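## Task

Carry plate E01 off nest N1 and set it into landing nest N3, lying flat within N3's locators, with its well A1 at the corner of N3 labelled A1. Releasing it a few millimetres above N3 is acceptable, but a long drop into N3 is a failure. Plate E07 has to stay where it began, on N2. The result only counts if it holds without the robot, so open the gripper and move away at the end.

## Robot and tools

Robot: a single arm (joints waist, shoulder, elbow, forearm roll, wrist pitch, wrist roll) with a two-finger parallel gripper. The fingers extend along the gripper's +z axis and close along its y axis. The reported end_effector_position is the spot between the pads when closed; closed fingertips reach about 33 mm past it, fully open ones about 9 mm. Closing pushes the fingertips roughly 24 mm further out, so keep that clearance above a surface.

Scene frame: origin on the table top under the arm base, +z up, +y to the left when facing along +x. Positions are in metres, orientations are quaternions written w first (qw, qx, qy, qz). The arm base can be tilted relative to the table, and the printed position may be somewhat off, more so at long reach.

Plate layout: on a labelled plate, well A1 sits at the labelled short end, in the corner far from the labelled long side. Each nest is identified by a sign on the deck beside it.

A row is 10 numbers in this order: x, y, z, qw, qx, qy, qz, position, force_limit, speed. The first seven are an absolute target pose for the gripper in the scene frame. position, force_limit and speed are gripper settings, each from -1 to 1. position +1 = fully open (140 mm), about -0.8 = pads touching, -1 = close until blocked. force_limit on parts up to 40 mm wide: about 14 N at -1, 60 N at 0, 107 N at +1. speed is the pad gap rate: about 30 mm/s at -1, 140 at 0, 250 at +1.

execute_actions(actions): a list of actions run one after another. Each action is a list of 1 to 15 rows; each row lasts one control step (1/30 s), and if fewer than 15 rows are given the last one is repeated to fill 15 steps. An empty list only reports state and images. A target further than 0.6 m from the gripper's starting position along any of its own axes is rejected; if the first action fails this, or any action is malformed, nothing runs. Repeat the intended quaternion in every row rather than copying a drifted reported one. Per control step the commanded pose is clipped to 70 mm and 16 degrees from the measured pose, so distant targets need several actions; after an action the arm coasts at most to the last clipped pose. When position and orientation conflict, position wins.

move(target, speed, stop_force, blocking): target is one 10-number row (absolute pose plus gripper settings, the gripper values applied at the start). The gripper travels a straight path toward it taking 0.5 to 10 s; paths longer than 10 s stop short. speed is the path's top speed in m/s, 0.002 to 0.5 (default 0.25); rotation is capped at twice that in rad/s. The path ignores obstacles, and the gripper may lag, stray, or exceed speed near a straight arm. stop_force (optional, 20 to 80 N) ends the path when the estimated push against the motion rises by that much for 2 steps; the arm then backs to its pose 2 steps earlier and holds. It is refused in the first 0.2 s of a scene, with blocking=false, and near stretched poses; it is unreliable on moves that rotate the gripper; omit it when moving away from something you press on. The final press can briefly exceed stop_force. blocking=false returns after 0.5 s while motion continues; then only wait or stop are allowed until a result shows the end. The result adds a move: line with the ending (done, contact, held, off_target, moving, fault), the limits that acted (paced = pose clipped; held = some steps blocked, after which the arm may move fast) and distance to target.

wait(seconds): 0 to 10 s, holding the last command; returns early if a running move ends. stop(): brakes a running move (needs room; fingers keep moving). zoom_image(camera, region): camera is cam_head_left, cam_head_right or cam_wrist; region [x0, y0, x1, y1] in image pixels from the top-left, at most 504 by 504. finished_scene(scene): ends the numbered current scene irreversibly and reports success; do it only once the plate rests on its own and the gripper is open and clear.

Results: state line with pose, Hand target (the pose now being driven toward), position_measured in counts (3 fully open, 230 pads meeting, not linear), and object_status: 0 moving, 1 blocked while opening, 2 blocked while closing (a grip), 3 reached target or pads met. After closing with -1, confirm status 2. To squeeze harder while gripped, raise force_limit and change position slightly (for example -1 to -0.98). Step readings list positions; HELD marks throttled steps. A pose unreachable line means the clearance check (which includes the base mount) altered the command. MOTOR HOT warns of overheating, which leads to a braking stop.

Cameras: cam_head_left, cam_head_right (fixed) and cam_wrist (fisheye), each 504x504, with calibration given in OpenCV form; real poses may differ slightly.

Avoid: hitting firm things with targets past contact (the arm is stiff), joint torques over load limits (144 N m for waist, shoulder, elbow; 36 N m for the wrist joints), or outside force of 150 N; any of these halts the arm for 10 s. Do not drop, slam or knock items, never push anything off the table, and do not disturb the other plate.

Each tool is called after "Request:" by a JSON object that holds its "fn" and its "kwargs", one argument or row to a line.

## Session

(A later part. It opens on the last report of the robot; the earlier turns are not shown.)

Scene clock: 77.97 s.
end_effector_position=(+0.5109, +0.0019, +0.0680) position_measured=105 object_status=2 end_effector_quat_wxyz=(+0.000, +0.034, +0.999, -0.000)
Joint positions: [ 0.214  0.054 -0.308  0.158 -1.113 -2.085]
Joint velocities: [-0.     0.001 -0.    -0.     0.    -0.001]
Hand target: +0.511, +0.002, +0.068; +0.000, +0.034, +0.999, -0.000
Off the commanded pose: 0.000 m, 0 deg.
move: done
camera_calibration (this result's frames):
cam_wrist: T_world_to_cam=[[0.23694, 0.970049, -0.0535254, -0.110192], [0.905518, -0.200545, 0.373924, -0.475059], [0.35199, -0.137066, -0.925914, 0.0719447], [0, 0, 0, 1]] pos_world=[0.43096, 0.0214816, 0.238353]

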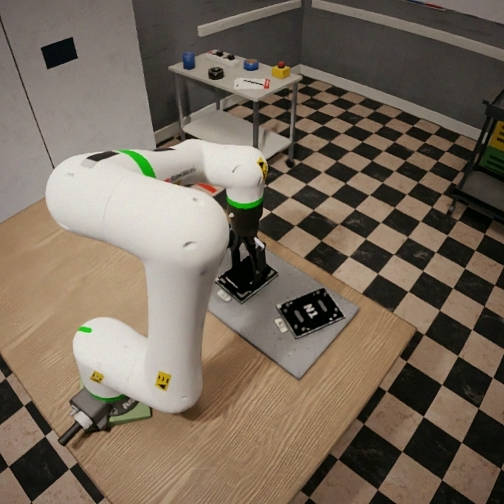

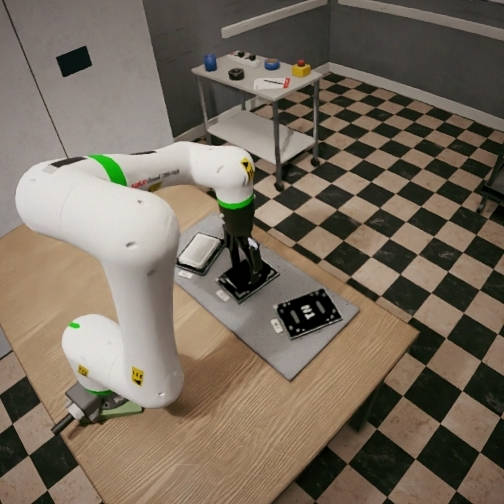

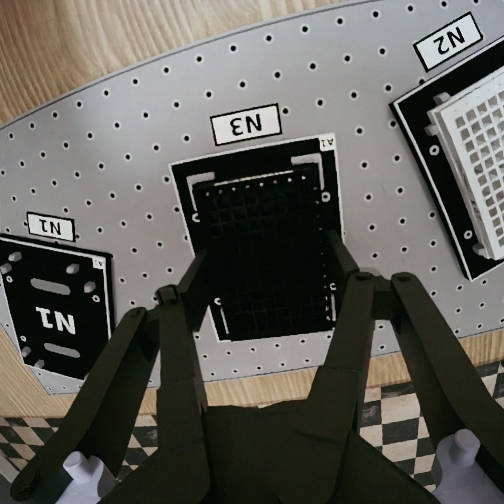

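Request:
{"fn": "move", "kwargs": {
  "target": [0.5108, 0.0019, 0.0575, 0, 0.0344, 0.9994, 0, -1, -0.3, -0.8],
  "speed": 0.004,
  "stop_force": 20
}}

Request:
{"fn": "zoom_image", "kwargs": {
  "camera": "cam_wrist",
  "region": [150, 120, 380, 350]
}}

Scene clock: 82.50 s.
end_effector_position=(+0.5108, +0.0018, +0.0598) position_measured=105 object_status=2 end_effector_quat_wxyz=(-0.000, +0.034, +0.999, -0.000)
Joint positions: [ 0.211  0.063 -0.318  0.159 -1.093 -2.086]
Joint velocities: [ 0.001 -0.004  0.002 -0.001 -0.005  0.001]
Hand target: +0.511, +0.002, +0.060; +0.000, +0.034, +0.999, -0.000
Off the commanded pose: 0.002 m, 0 deg.
move: contact
camera_calibration (this result's frames):
cam_wrist: T_world_to_cam=[[0.237021, 0.970011, -0.0538463, -0.110525], [0.905572, -0.200525, 0.373805, -0.472026], [0.351797, -0.137361, -0.925943, 0.0644353], [0, 0, 0, 1]] pos_world=[0.430982, 0.0214083, 0.230158]

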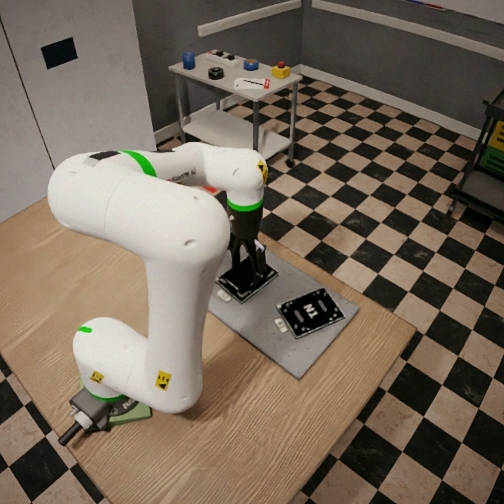

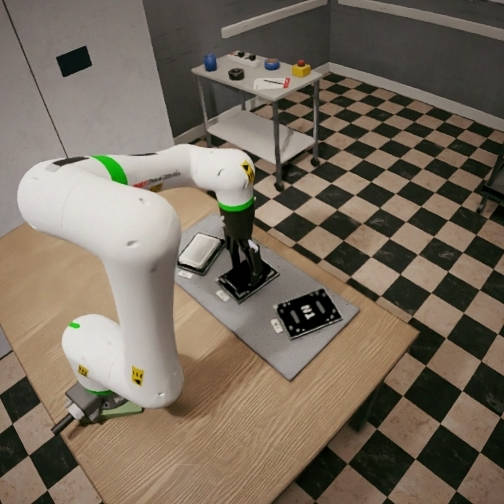

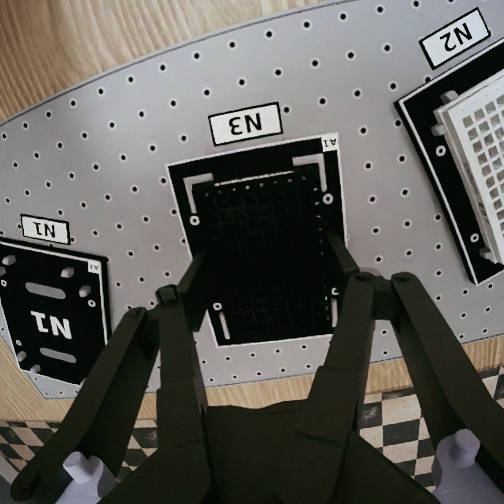

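Region (150, 120, 380, 350) of cam_wrist's 504x504 image, scaled by 2.191, with more detail than that image has.

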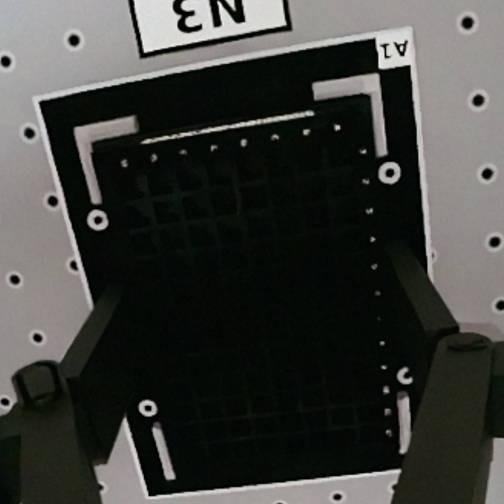

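Request:
{"fn": "zoom_image", "kwargs": {
  "camera": "cam_wrist",
  "region": [170, 140, 340, 230]
}}

Request:
{"fn": "zoom_image", "kwargs": {
  "camera": "cam_wrist",
  "region": [200, 270, 350, 355]
}}

Request:
{"fn": "zoom_image", "kwargs": {
  "camera": "cam_head_right",
  "region": [205, 240, 295, 310]
}}

Region (170, 140, 340, 230) of cam_wrist's 504x504 image, scaled by 2.965, with more detail than that image has; it fills the top 267 rows of this view, and the rest is white.

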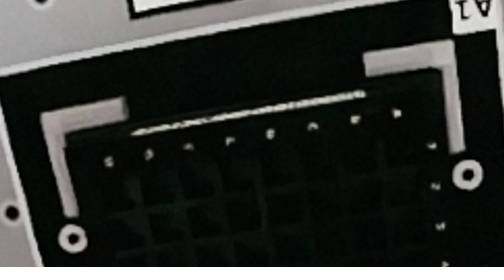

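Region (200, 270, 350, 355) of cam_wrist's 504x504 image, scaled by 3.360, with more detail than that image has; it fills the top 286 rows of this view, and the rest is white.

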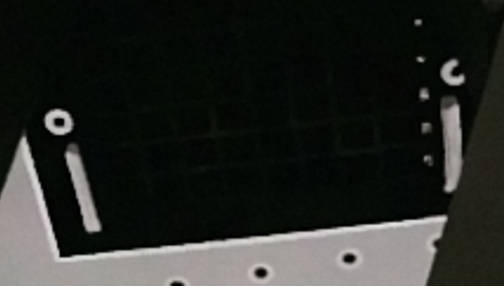

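Region (205, 240, 295, 310) of cam_head_right's 504x504 image, scaled by 5.600, with more detail than that image has.

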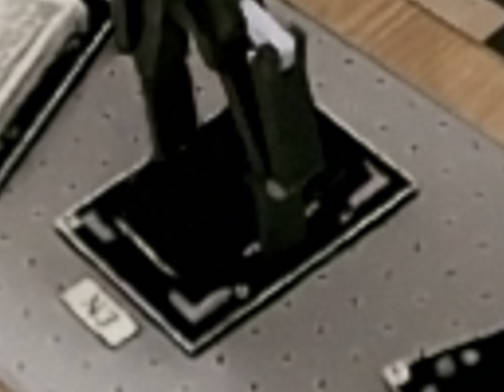

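Request:
{"fn": "move", "kwargs": {
  "target": [0.5108, 0.0019, 0.0602, 0, 0.0344, 0.9994, 0, 0.5, -0.3, -0.8],
  "speed": 0.01
}}

Request:
{"fn": "zoom_image", "kwargs": {
  "camera": "cam_wrist",
  "region": [150, 120, 380, 350]
}}

Scene clock: 90.00 s.
end_effector_position=(+0.5108, +0.0019, +0.0602) position_measured=66 object_status=3 end_effector_quat_wxyz=(+0.000, +0.034, +0.999, +0.000)
Joint positions: [ 0.211  0.063 -0.318  0.159 -1.094 -2.086]
Joint velocities: [ 0.001 -0.    -0.     0.001  0.001 -0.001]
Hand target: +0.511, +0.002, +0.060; +0.000, +0.034, +0.999, +0.000
Off the commanded pose: 0.000 m, 0 deg.
move: done
camera_calibration (this result's frames):
cam_wrist: T_world_to_cam=[[0.23696, 0.97005, -0.0534126, -0.110641], [0.905508, -0.200605, 0.373916, -0.472089], [0.352002, -0.136969, -0.925923, 0.0647321], [0, 0, 0, 1]] pos_world=[0.430911, 0.0214896, 0.230549]

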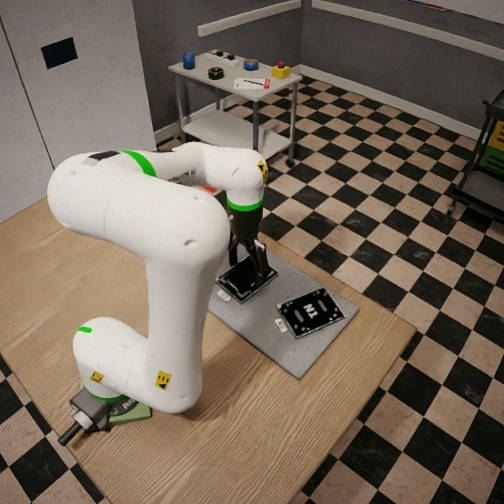

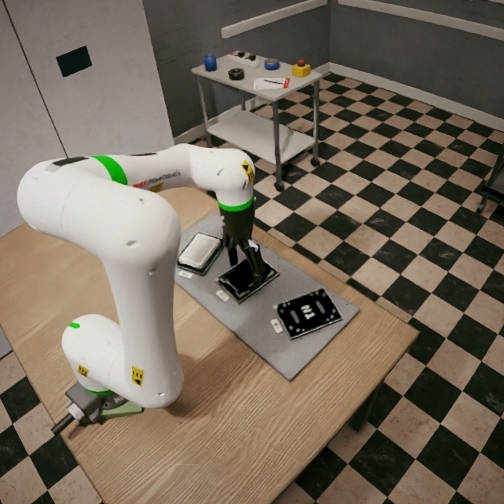

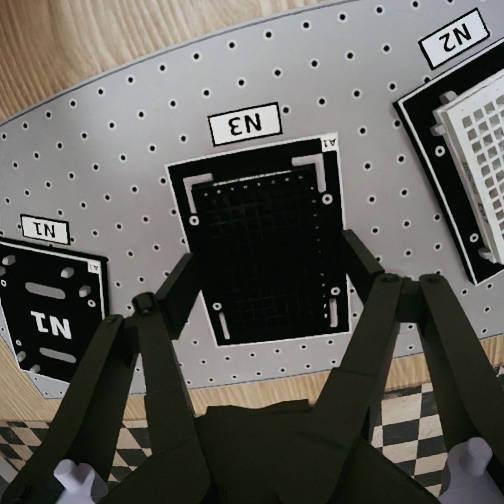

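Region (150, 120, 380, 350) of cam_wrist's 504x504 image, scaled by 2.191, with more detail than that image has.

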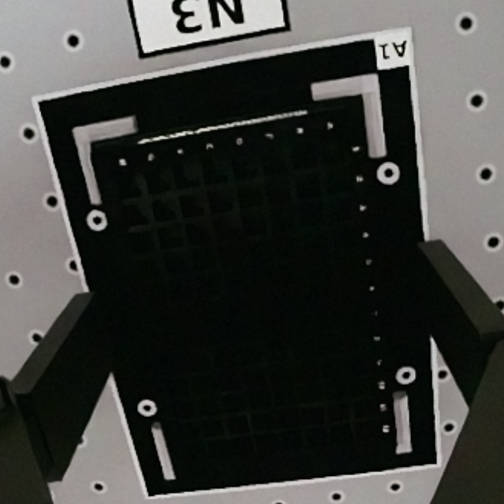

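Request:
{"fn": "move", "kwargs": {
  "target": [0.5108, 0.0019, 0.10, 0, 0.0344, 0.9994, 0, 0.5, -0.3, -0.8],
  "speed": 0.1
}}

Request:
{"fn": "move", "kwargs": {
  "target": [0.59, -0.018, 0.13, 0, 0.0344, 0.9994, 0, 0.5, -0.3, -0.8],
  "speed": 0.15
}}

Scene clock: 96.17 s.
end_effector_position=(+0.5106, +0.0018, +0.1000) position_measured=66 object_status=3 end_effector_quat_wxyz=(-0.000, +0.034, +0.999, +0.000)
Joint positions: [ 0.224  0.021 -0.265  0.153 -1.189 -2.083]
Joint velocities: [ 0.    -0.     0.001  0.    -0.002  0.   ]
Hand target: +0.511, +0.002, +0.100; -0.000, +0.034, +0.999, +0.000
Off the commanded pose: 0.000 m, 0 deg.
move: done
camera_calibration (this result's frames):
cam_wrist: T_world_to_cam=[[0.236955, 0.970049, -0.0534609, -0.108353], [0.905547, -0.200597, 0.373826, -0.486767], [0.351905, -0.136991, -0.925957, 0.101689], [0, 0, 0, 1]] pos_world=[0.430681, 0.0213936, 0.270333]

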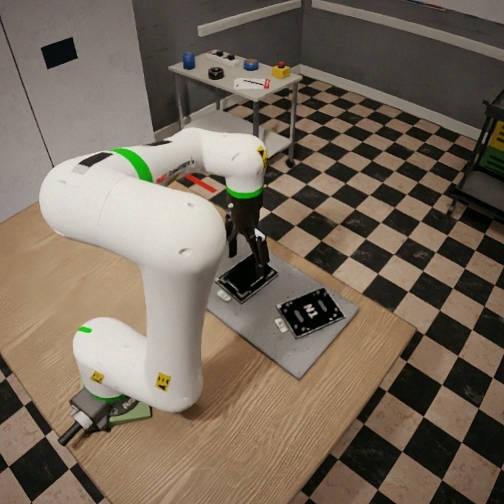

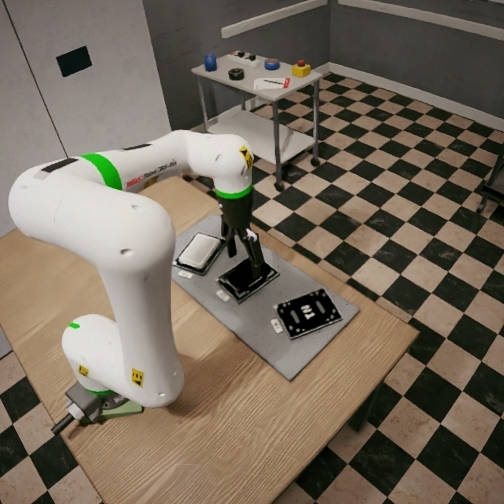

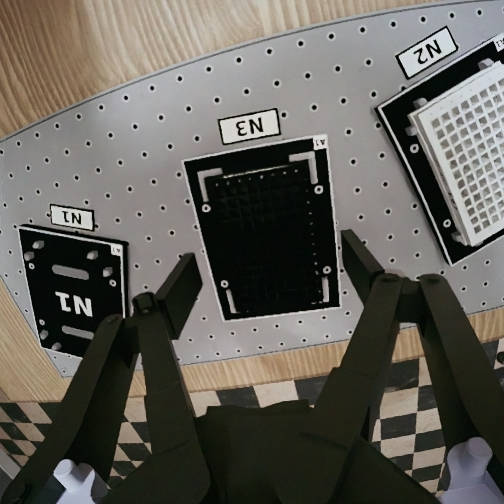

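Scene clock: 97.17 s.
end_effector_position=(+0.5897, -0.0184, +0.1303) position_measured=66 object_status=3 end_effector_quat_wxyz=(+0.000, +0.034, +0.999, -0.000)
Joint positions: [ 0.137  0.182  0.019  0.139 -1.298 -1.976]
Joint velocities: [-0.     0.001  0.002 -0.001 -0.001  0.002]
Hand target: +0.590, -0.018, +0.130; +0.000, +0.034, +0.999, -0.000
Off the commanded pose: 0.001 m, 0 deg.
move: done
camera_calibration (this result's frames):
cam_wrist: T_world_to_cam=[[0.236894, 0.970042, -0.0538564, -0.105796], [0.905485, -0.200358, 0.374105, -0.573824], [0.352107, -0.137389, -0.925821, 0.0989709], [0, 0, 0, 1]] pos_world=[0.509803, 0.00125407, 0.300602]

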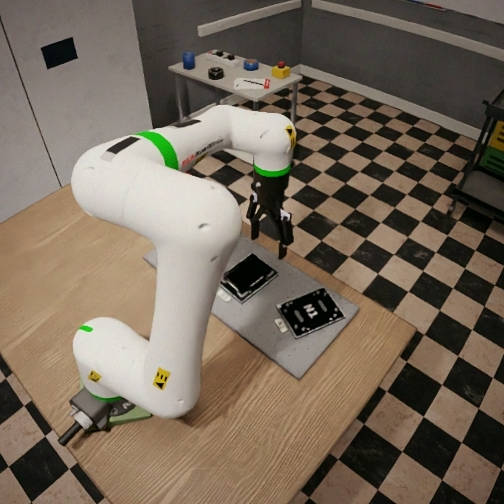

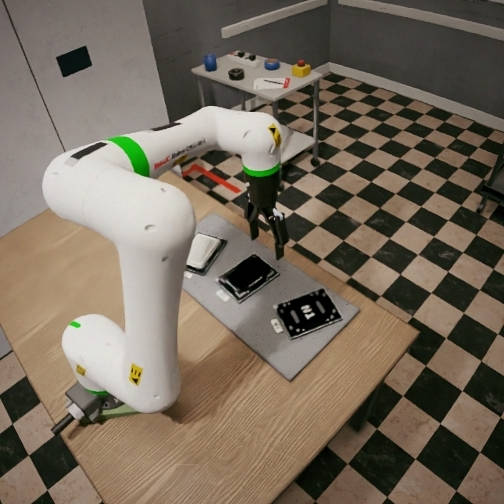

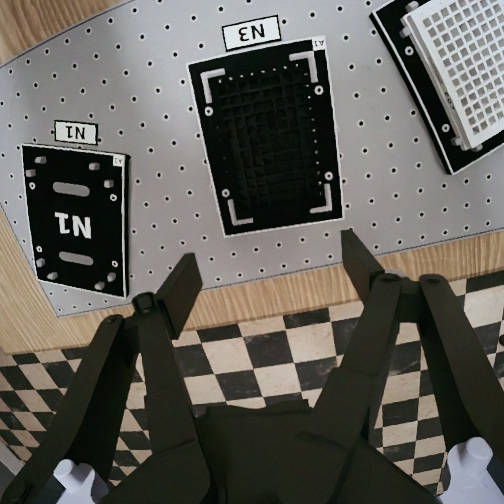

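Request:
{"fn": "zoom_image", "kwargs": {
  "camera": "cam_wrist",
  "region": [165, 30, 375, 240]
}}

Request:
{"fn": "zoom_image", "kwargs": {
  "camera": "cam_head_right",
  "region": [205, 240, 295, 310]
}}

Region (165, 30, 375, 240) of cam_wrist's 504x504 image, scaled by 2.400, with more detail than that image has.

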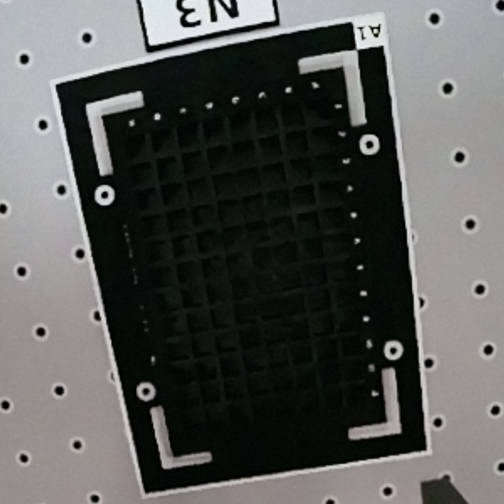

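Region (205, 240, 295, 310) of cam_head_right's 504x504 image, scaled by 5.600, with more detail than that image has.

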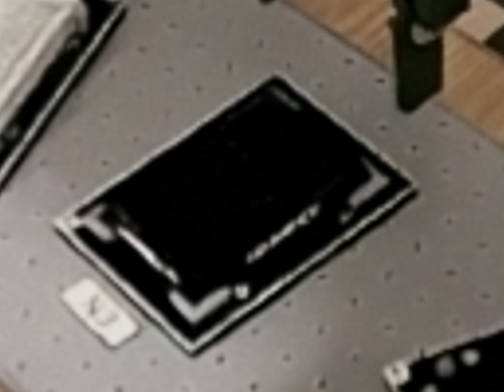

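Request:
{"fn": "zoom_image", "kwargs": {
  "camera": "cam_wrist",
  "region": [215, 170, 345, 240]
}}

Request:
{"fn": "zoom_image", "kwargs": {
  "camera": "cam_wrist",
  "region": [195, 40, 325, 110]
}}

Region (215, 170, 345, 240) of cam_wrist's 504x504 image, scaled by 3.877, with more detail than that image has; it fills the top 271 rows of this view, and the rest is white.

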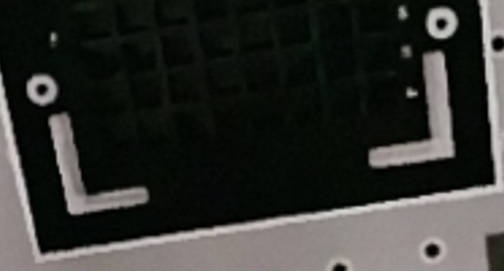

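Region (195, 40, 325, 110) of cam_wrist's 504x504 image, scaled by 3.877, with more detail than that image has; it fills the top 271 rows of this view, and the rest is white.

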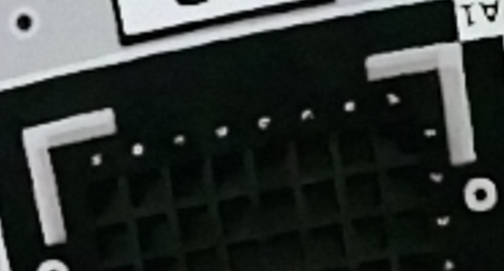

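Request:
{"fn": "move", "kwargs": {
  "target": [0.5108, 0.0019, 0.085, 0, 0.0344, 0.9994, 0, 0.5, -0.3, -0.8],
  "speed": 0.15
}}

Request:
{"fn": "move", "kwargs": {
  "target": [0.5108, 0.0019, 0.058, 0, 0.0344, 0.9994, 0, 0.5, -0.3, -0.8],
  "speed": 0.04
}}

Request:
{"fn": "move", "kwargs": {
  "target": [0.5108, 0.0019, 0.058, 0, 0.0344, 0.9994, 0, -1, -0.3, -0.8],
  "speed": 0.02
}}

Request:
{"fn": "zoom_image", "kwargs": {
  "camera": "cam_wrist",
  "region": [150, 120, 380, 350]
}}

Scene clock: 109.43 s.
end_effector_position=(+0.5112, +0.0023, +0.0847) position_measured=66 object_status=3 end_effector_quat_wxyz=(-0.000, +0.034, +0.999, +0.000)
Joint positions: [ 0.22   0.037 -0.285  0.155 -1.153 -2.084]
Joint velocities: [-0.    -0.001 -0.002 -0.     0.001 -0.003]
Hand target: +0.511, +0.002, +0.085; -0.000, +0.034, +0.999, +0.000
Off the commanded pose: 0.001 m, 0 deg.
move: done
camera_calibration (this result's frames):
cam_wrist: T_world_to_cam=[[0.237006, 0.970052, -0.0531711, -0.109799], [0.905551, -0.200762, 0.373727, -0.481504], [0.35186, -0.136725, -0.926014, 0.0874157], [0, 0, 0, 1]] pos_world=[0.431291, 0.0217949, 0.255061]

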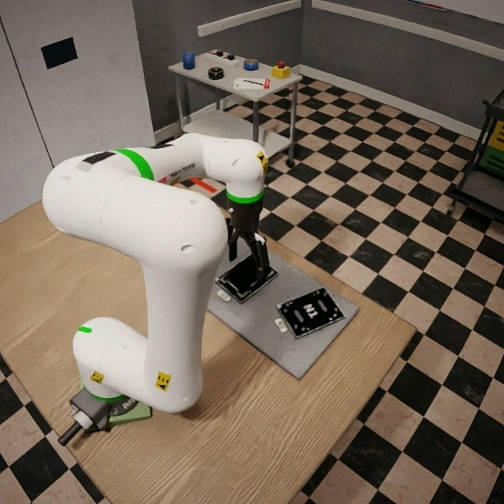

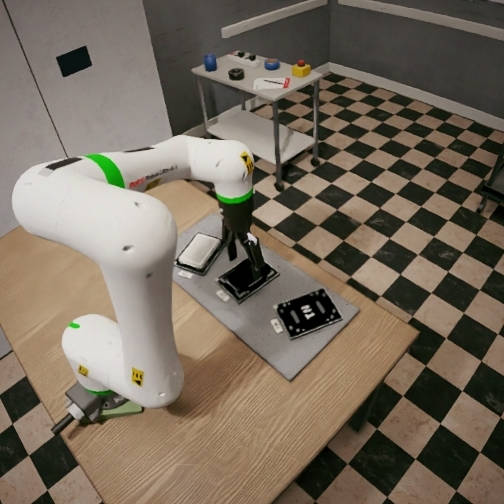

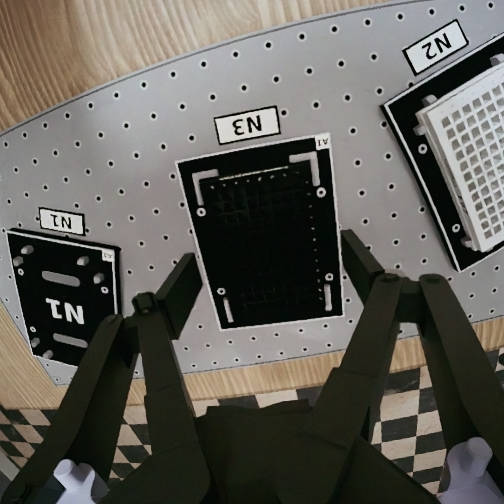

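Scene clock: 110.37 s.
end_effector_position=(+0.5110, +0.0019, +0.0580) position_measured=66 object_status=3 end_effector_quat_wxyz=(+0.000, +0.034, +0.999, -0.000)
Joint positions: [ 0.21   0.066 -0.32   0.159 -1.088 -2.086]
Joint velocities: [-0.     0.001 -0.001 -0.001  0.    -0.   ]
Hand target: +0.511, +0.002, +0.058; +0.000, +0.034, +0.999, -0.000
Off the commanded pose: 0.000 m, 0 deg.
move: done
camera_calibration (this result's frames):
cam_wrist: T_world_to_cam=[[0.236948, 0.970046, -0.0535429, -0.110777], [0.905506, -0.200542, 0.373954, -0.471387], [0.352015, -0.137091, -0.9259, 0.0626315], [0, 0, 0, 1]] pos_world=[0.431045, 0.0215118, 0.228336]

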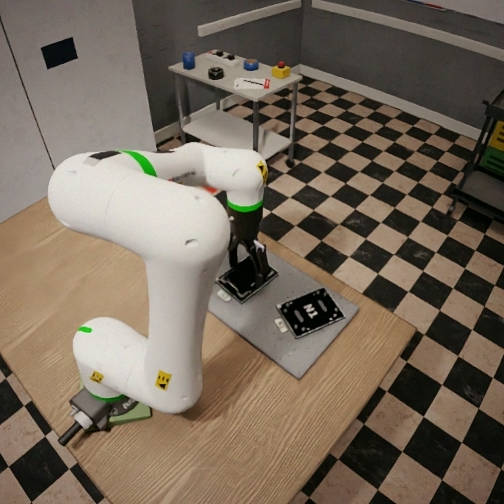

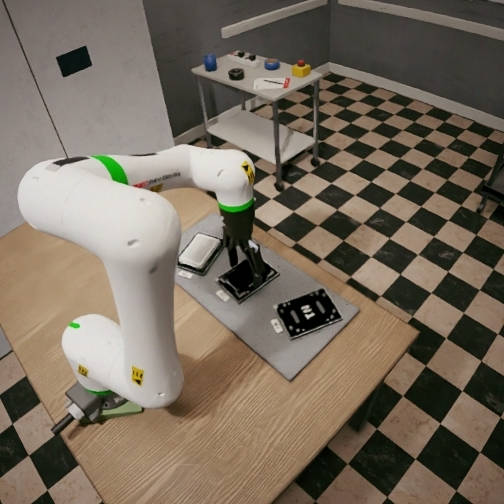

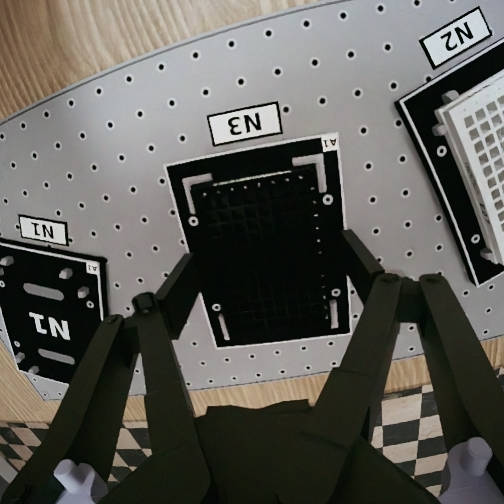

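Scene clock: 111.07 s.
end_effector_position=(+0.5109, +0.0018, +0.0581) position_measured=106 object_status=2 end_effector_quat_wxyz=(+0.000, +0.034, +0.999, -0.000)
Joint positions: [ 0.21   0.065 -0.32   0.159 -1.088 -2.086]
Joint velocities: [ 0.001  0.    -0.    -0.003  0.001  0.001]
Hand target: +0.511, +0.002, +0.058; +0.000, +0.034, +0.999, -0.000
Off the commanded pose: 0.000 m, 0 deg.
move: done
camera_calibration (this result's frames):
cam_wrist: T_world_to_cam=[[0.236934, 0.97004, -0.0537136, -0.110577], [0.905452, -0.200442, 0.374139, -0.471381], [0.352163, -0.137281, -0.925816, 0.0626103], [0, 0, 0, 1]] pos_world=[0.430963, 0.0213752, 0.228388]

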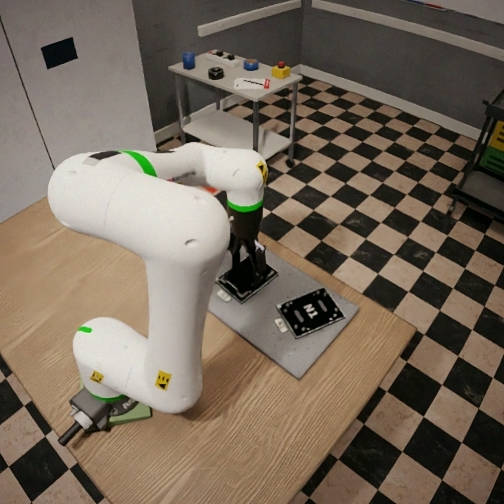

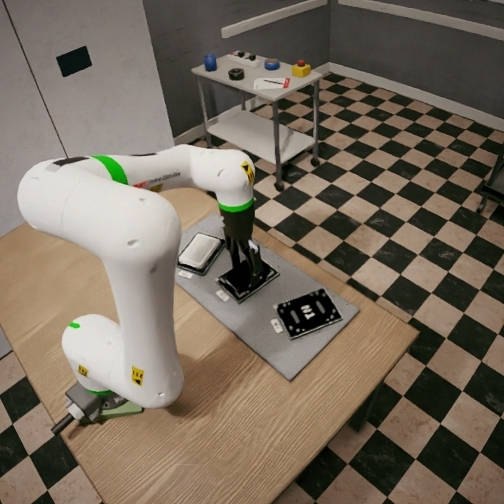

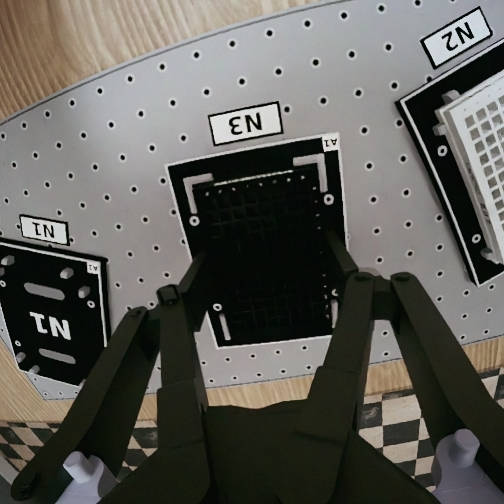

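Region (150, 120, 380, 350) of cam_wrist's 504x504 image, scaled by 2.191, with more detail than that image has.

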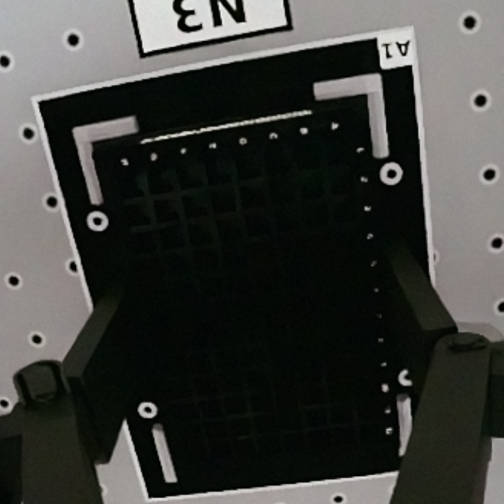

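Request:
{"fn": "move", "kwargs": {
  "target": [0.5105, 0.0013, 0.058, 0, 0.0344, 0.9994, 0, -1, -0.3, -0.8],
  "speed": 0.003
}}

Request:
{"fn": "move", "kwargs": {
  "target": [0.5105, 0.0013, 0.058, 0, 0.0344, 0.9994, 0, 0.5, -0.3, -0.8],
  "speed": 0.003
}}

Request:
{"fn": "zoom_image", "kwargs": {
  "camera": "cam_wrist",
  "region": [150, 120, 380, 350]
}}

Request:
{"fn": "move", "kwargs": {
  "target": [0.5108, 0.0019, 0.10, 0, 0.0344, 0.9994, 0, 0.5, -0.3, -0.8],
  "speed": 0.1
}}

Request:
{"fn": "move", "kwargs": {
  "target": [0.59, -0.018, 0.13, 0, 0.0344, 0.9994, 0, 0.5, -0.3, -0.8],
  "speed": 0.15
}}

Request:
{"fn": "zoom_image", "kwargs": {
  "camera": "cam_wrist",
  "region": [165, 30, 375, 240]
}}

Scene clock: 117.47 s.
end_effector_position=(+0.5105, +0.0013, +0.0580) position_measured=106 object_status=2 end_effector_quat_wxyz=(+0.000, +0.034, +0.999, +0.000)
Joint positions: [ 0.209  0.064 -0.321  0.159 -1.088 -2.085]
Joint velocities: [-0.001  0.    -0.    -0.001 -0.001 -0.001]
Hand target: +0.510, +0.001, +0.058; +0.000, +0.034, +0.999, -0.000
Off the commanded pose: 0.000 m, 0 deg.
move: done
camera_calibration (this result's frames):
cam_wrist: T_world_to_cam=[[0.236968, 0.970048, -0.0534064, -0.110114], [0.905498, -0.200613, 0.373935, -0.471104], [0.352021, -0.13697, -0.925916, 0.0626902], [0, 0, 0, 1]] pos_world=[0.430609, 0.0208934, 0.228328]

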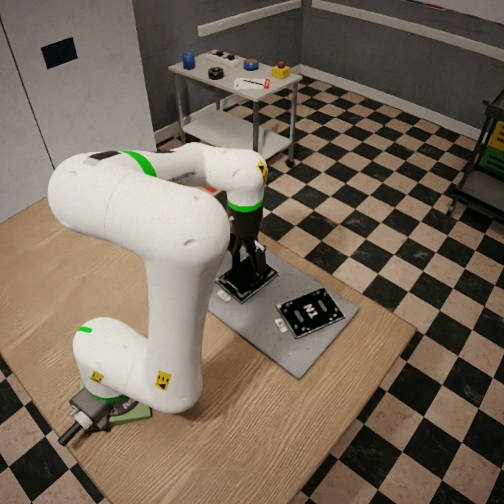

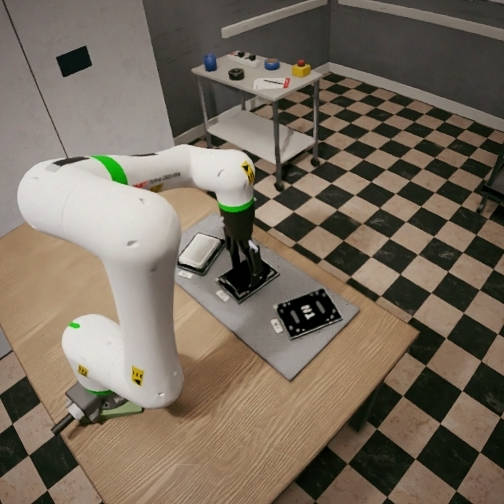

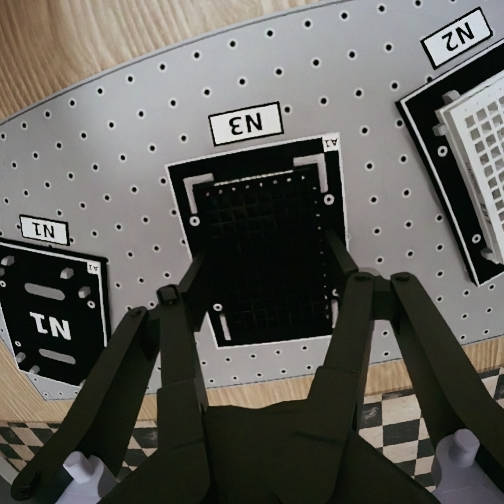

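Scene clock: 118.17 s.
end_effector_position=(+0.5105, +0.0013, +0.0580) position_measured=66 object_status=0 end_effector_quat_wxyz=(+0.000, +0.034, +0.999, +0.000)
Joint positions: [ 0.209  0.064 -0.321  0.159 -1.088 -2.085]
Joint velocities: [ 0.001 -0.    -0.     0.    -0.001  0.001]
Hand target: +0.510, +0.001, +0.058; +0.000, +0.034, +0.999, +0.000
Off the commanded pose: 0.000 m, 0 deg.
move: done
camera_calibration (this result's frames):
cam_wrist: T_world_to_cam=[[0.236959, 0.970049, -0.0534331, -0.110082], [0.905483, -0.200586, 0.373987, -0.471117], [0.352068, -0.137002, -0.925893, 0.0626498], [0, 0, 0, 1]] pos_world=[0.430616, 0.020868, 0.228317]

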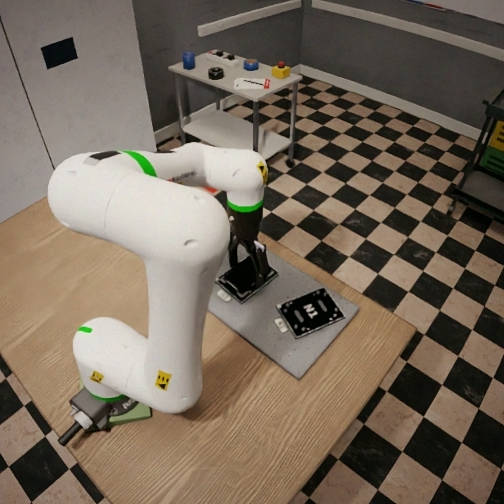

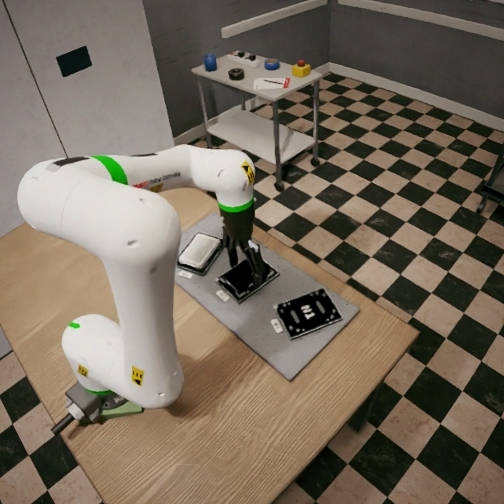

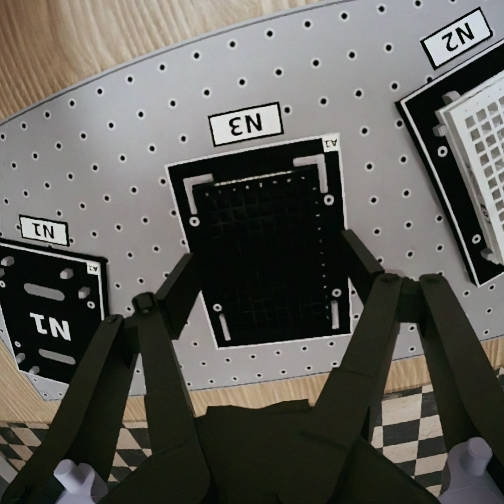

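Region (150, 120, 380, 350) of cam_wrist's 504x504 image, scaled by 2.191, with more detail than that image has.

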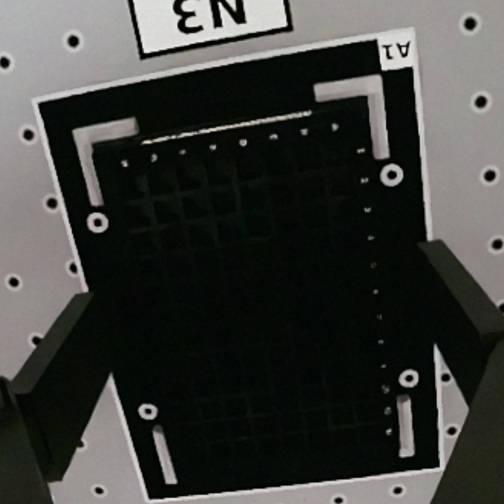

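Scene clock: 118.93 s.
end_effector_position=(+0.5106, +0.0018, +0.1000) position_measured=66 object_status=3 end_effector_quat_wxyz=(-0.000, +0.034, +0.999, +0.000)
Joint positions: [ 0.224  0.021 -0.265  0.153 -1.189 -2.083]
Joint velocities: [ 0.    -0.     0.001 -0.    -0.001  0.001]
Hand target: +0.511, +0.002, +0.100; -0.000, +0.034, +0.999, +0.000
Off the commanded pose: 0.000 m, 0 deg.
move: done
camera_calibration (this result's frames):
cam_wrist: T_world_to_cam=[[0.236957, 0.970049, -0.0534528, -0.108349], [0.905548, -0.200603, 0.37382, -0.486758], [0.351901, -0.136983, -0.92596, 0.101695], [0, 0, 0, 1]] pos_world=[0.43067, 0.0213891, 0.270334]

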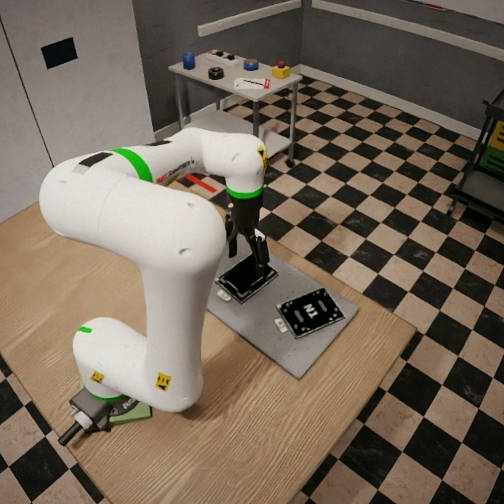

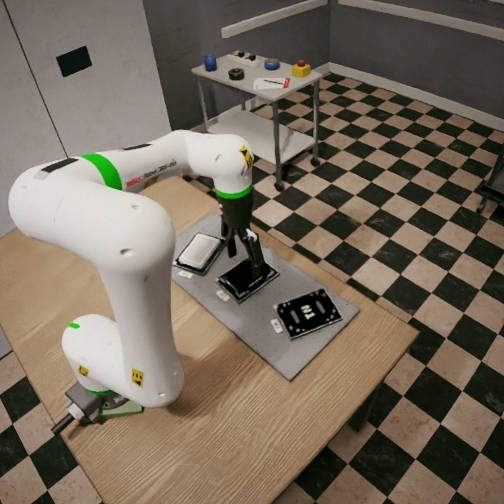

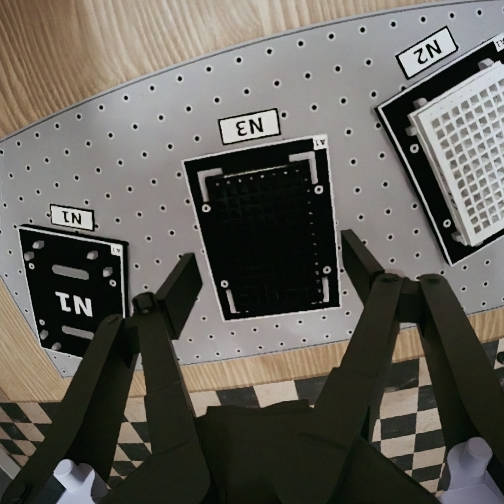

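Scene clock: 119.93 s.
end_effector_position=(+0.5897, -0.0184, +0.1303) position_measured=66 object_status=3 end_effector_quat_wxyz=(+0.000, +0.034, +0.999, -0.000)
Joint positions: [ 0.137  0.182  0.019  0.139 -1.298 -1.976]
Joint velocities: [-0.001  0.001  0.002 -0.001 -0.    -0.   ]
Hand target: +0.590, -0.018, +0.130; +0.000, +0.034, +0.999, -0.000
Off the commanded pose: 0.001 m, 0 deg.
move: done
camera_calibration (this result's frames):
cam_wrist: T_world_to_cam=[[0.236894, 0.970042, -0.0538566, -0.105796], [0.905485, -0.200358, 0.374105, -0.573824], [0.352106, -0.137389, -0.925821, 0.0989711], [0, 0, 0, 1]] pos_world=[0.509803, 0.00125396, 0.300602]

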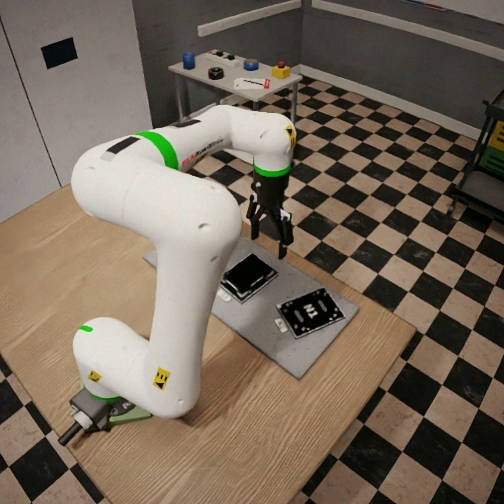

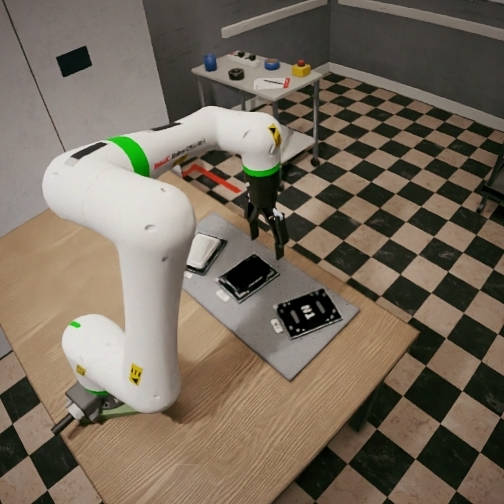

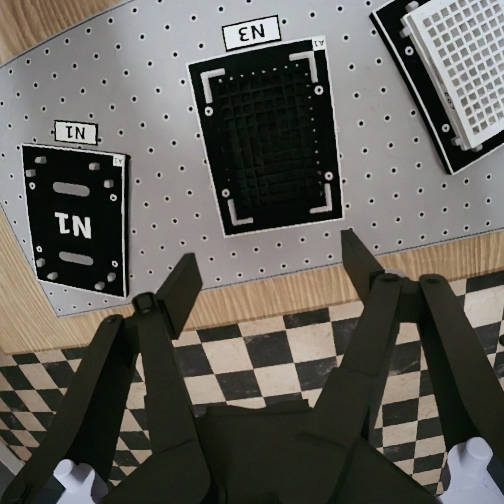

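Region (165, 30, 375, 240) of cam_wrist's 504x504 image, scaled by 2.400, with more detail than that image has.

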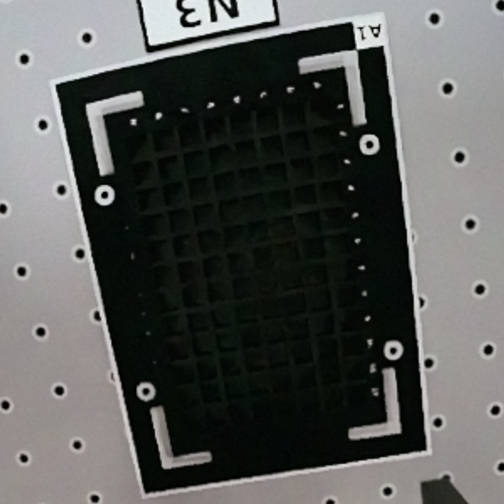

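All four locators show their chamfers now, so the plate looks seated.

Request:
{"fn": "finished_scene", "kwargs": {
  "scene": 1
}}

The scene is finished: the task was done.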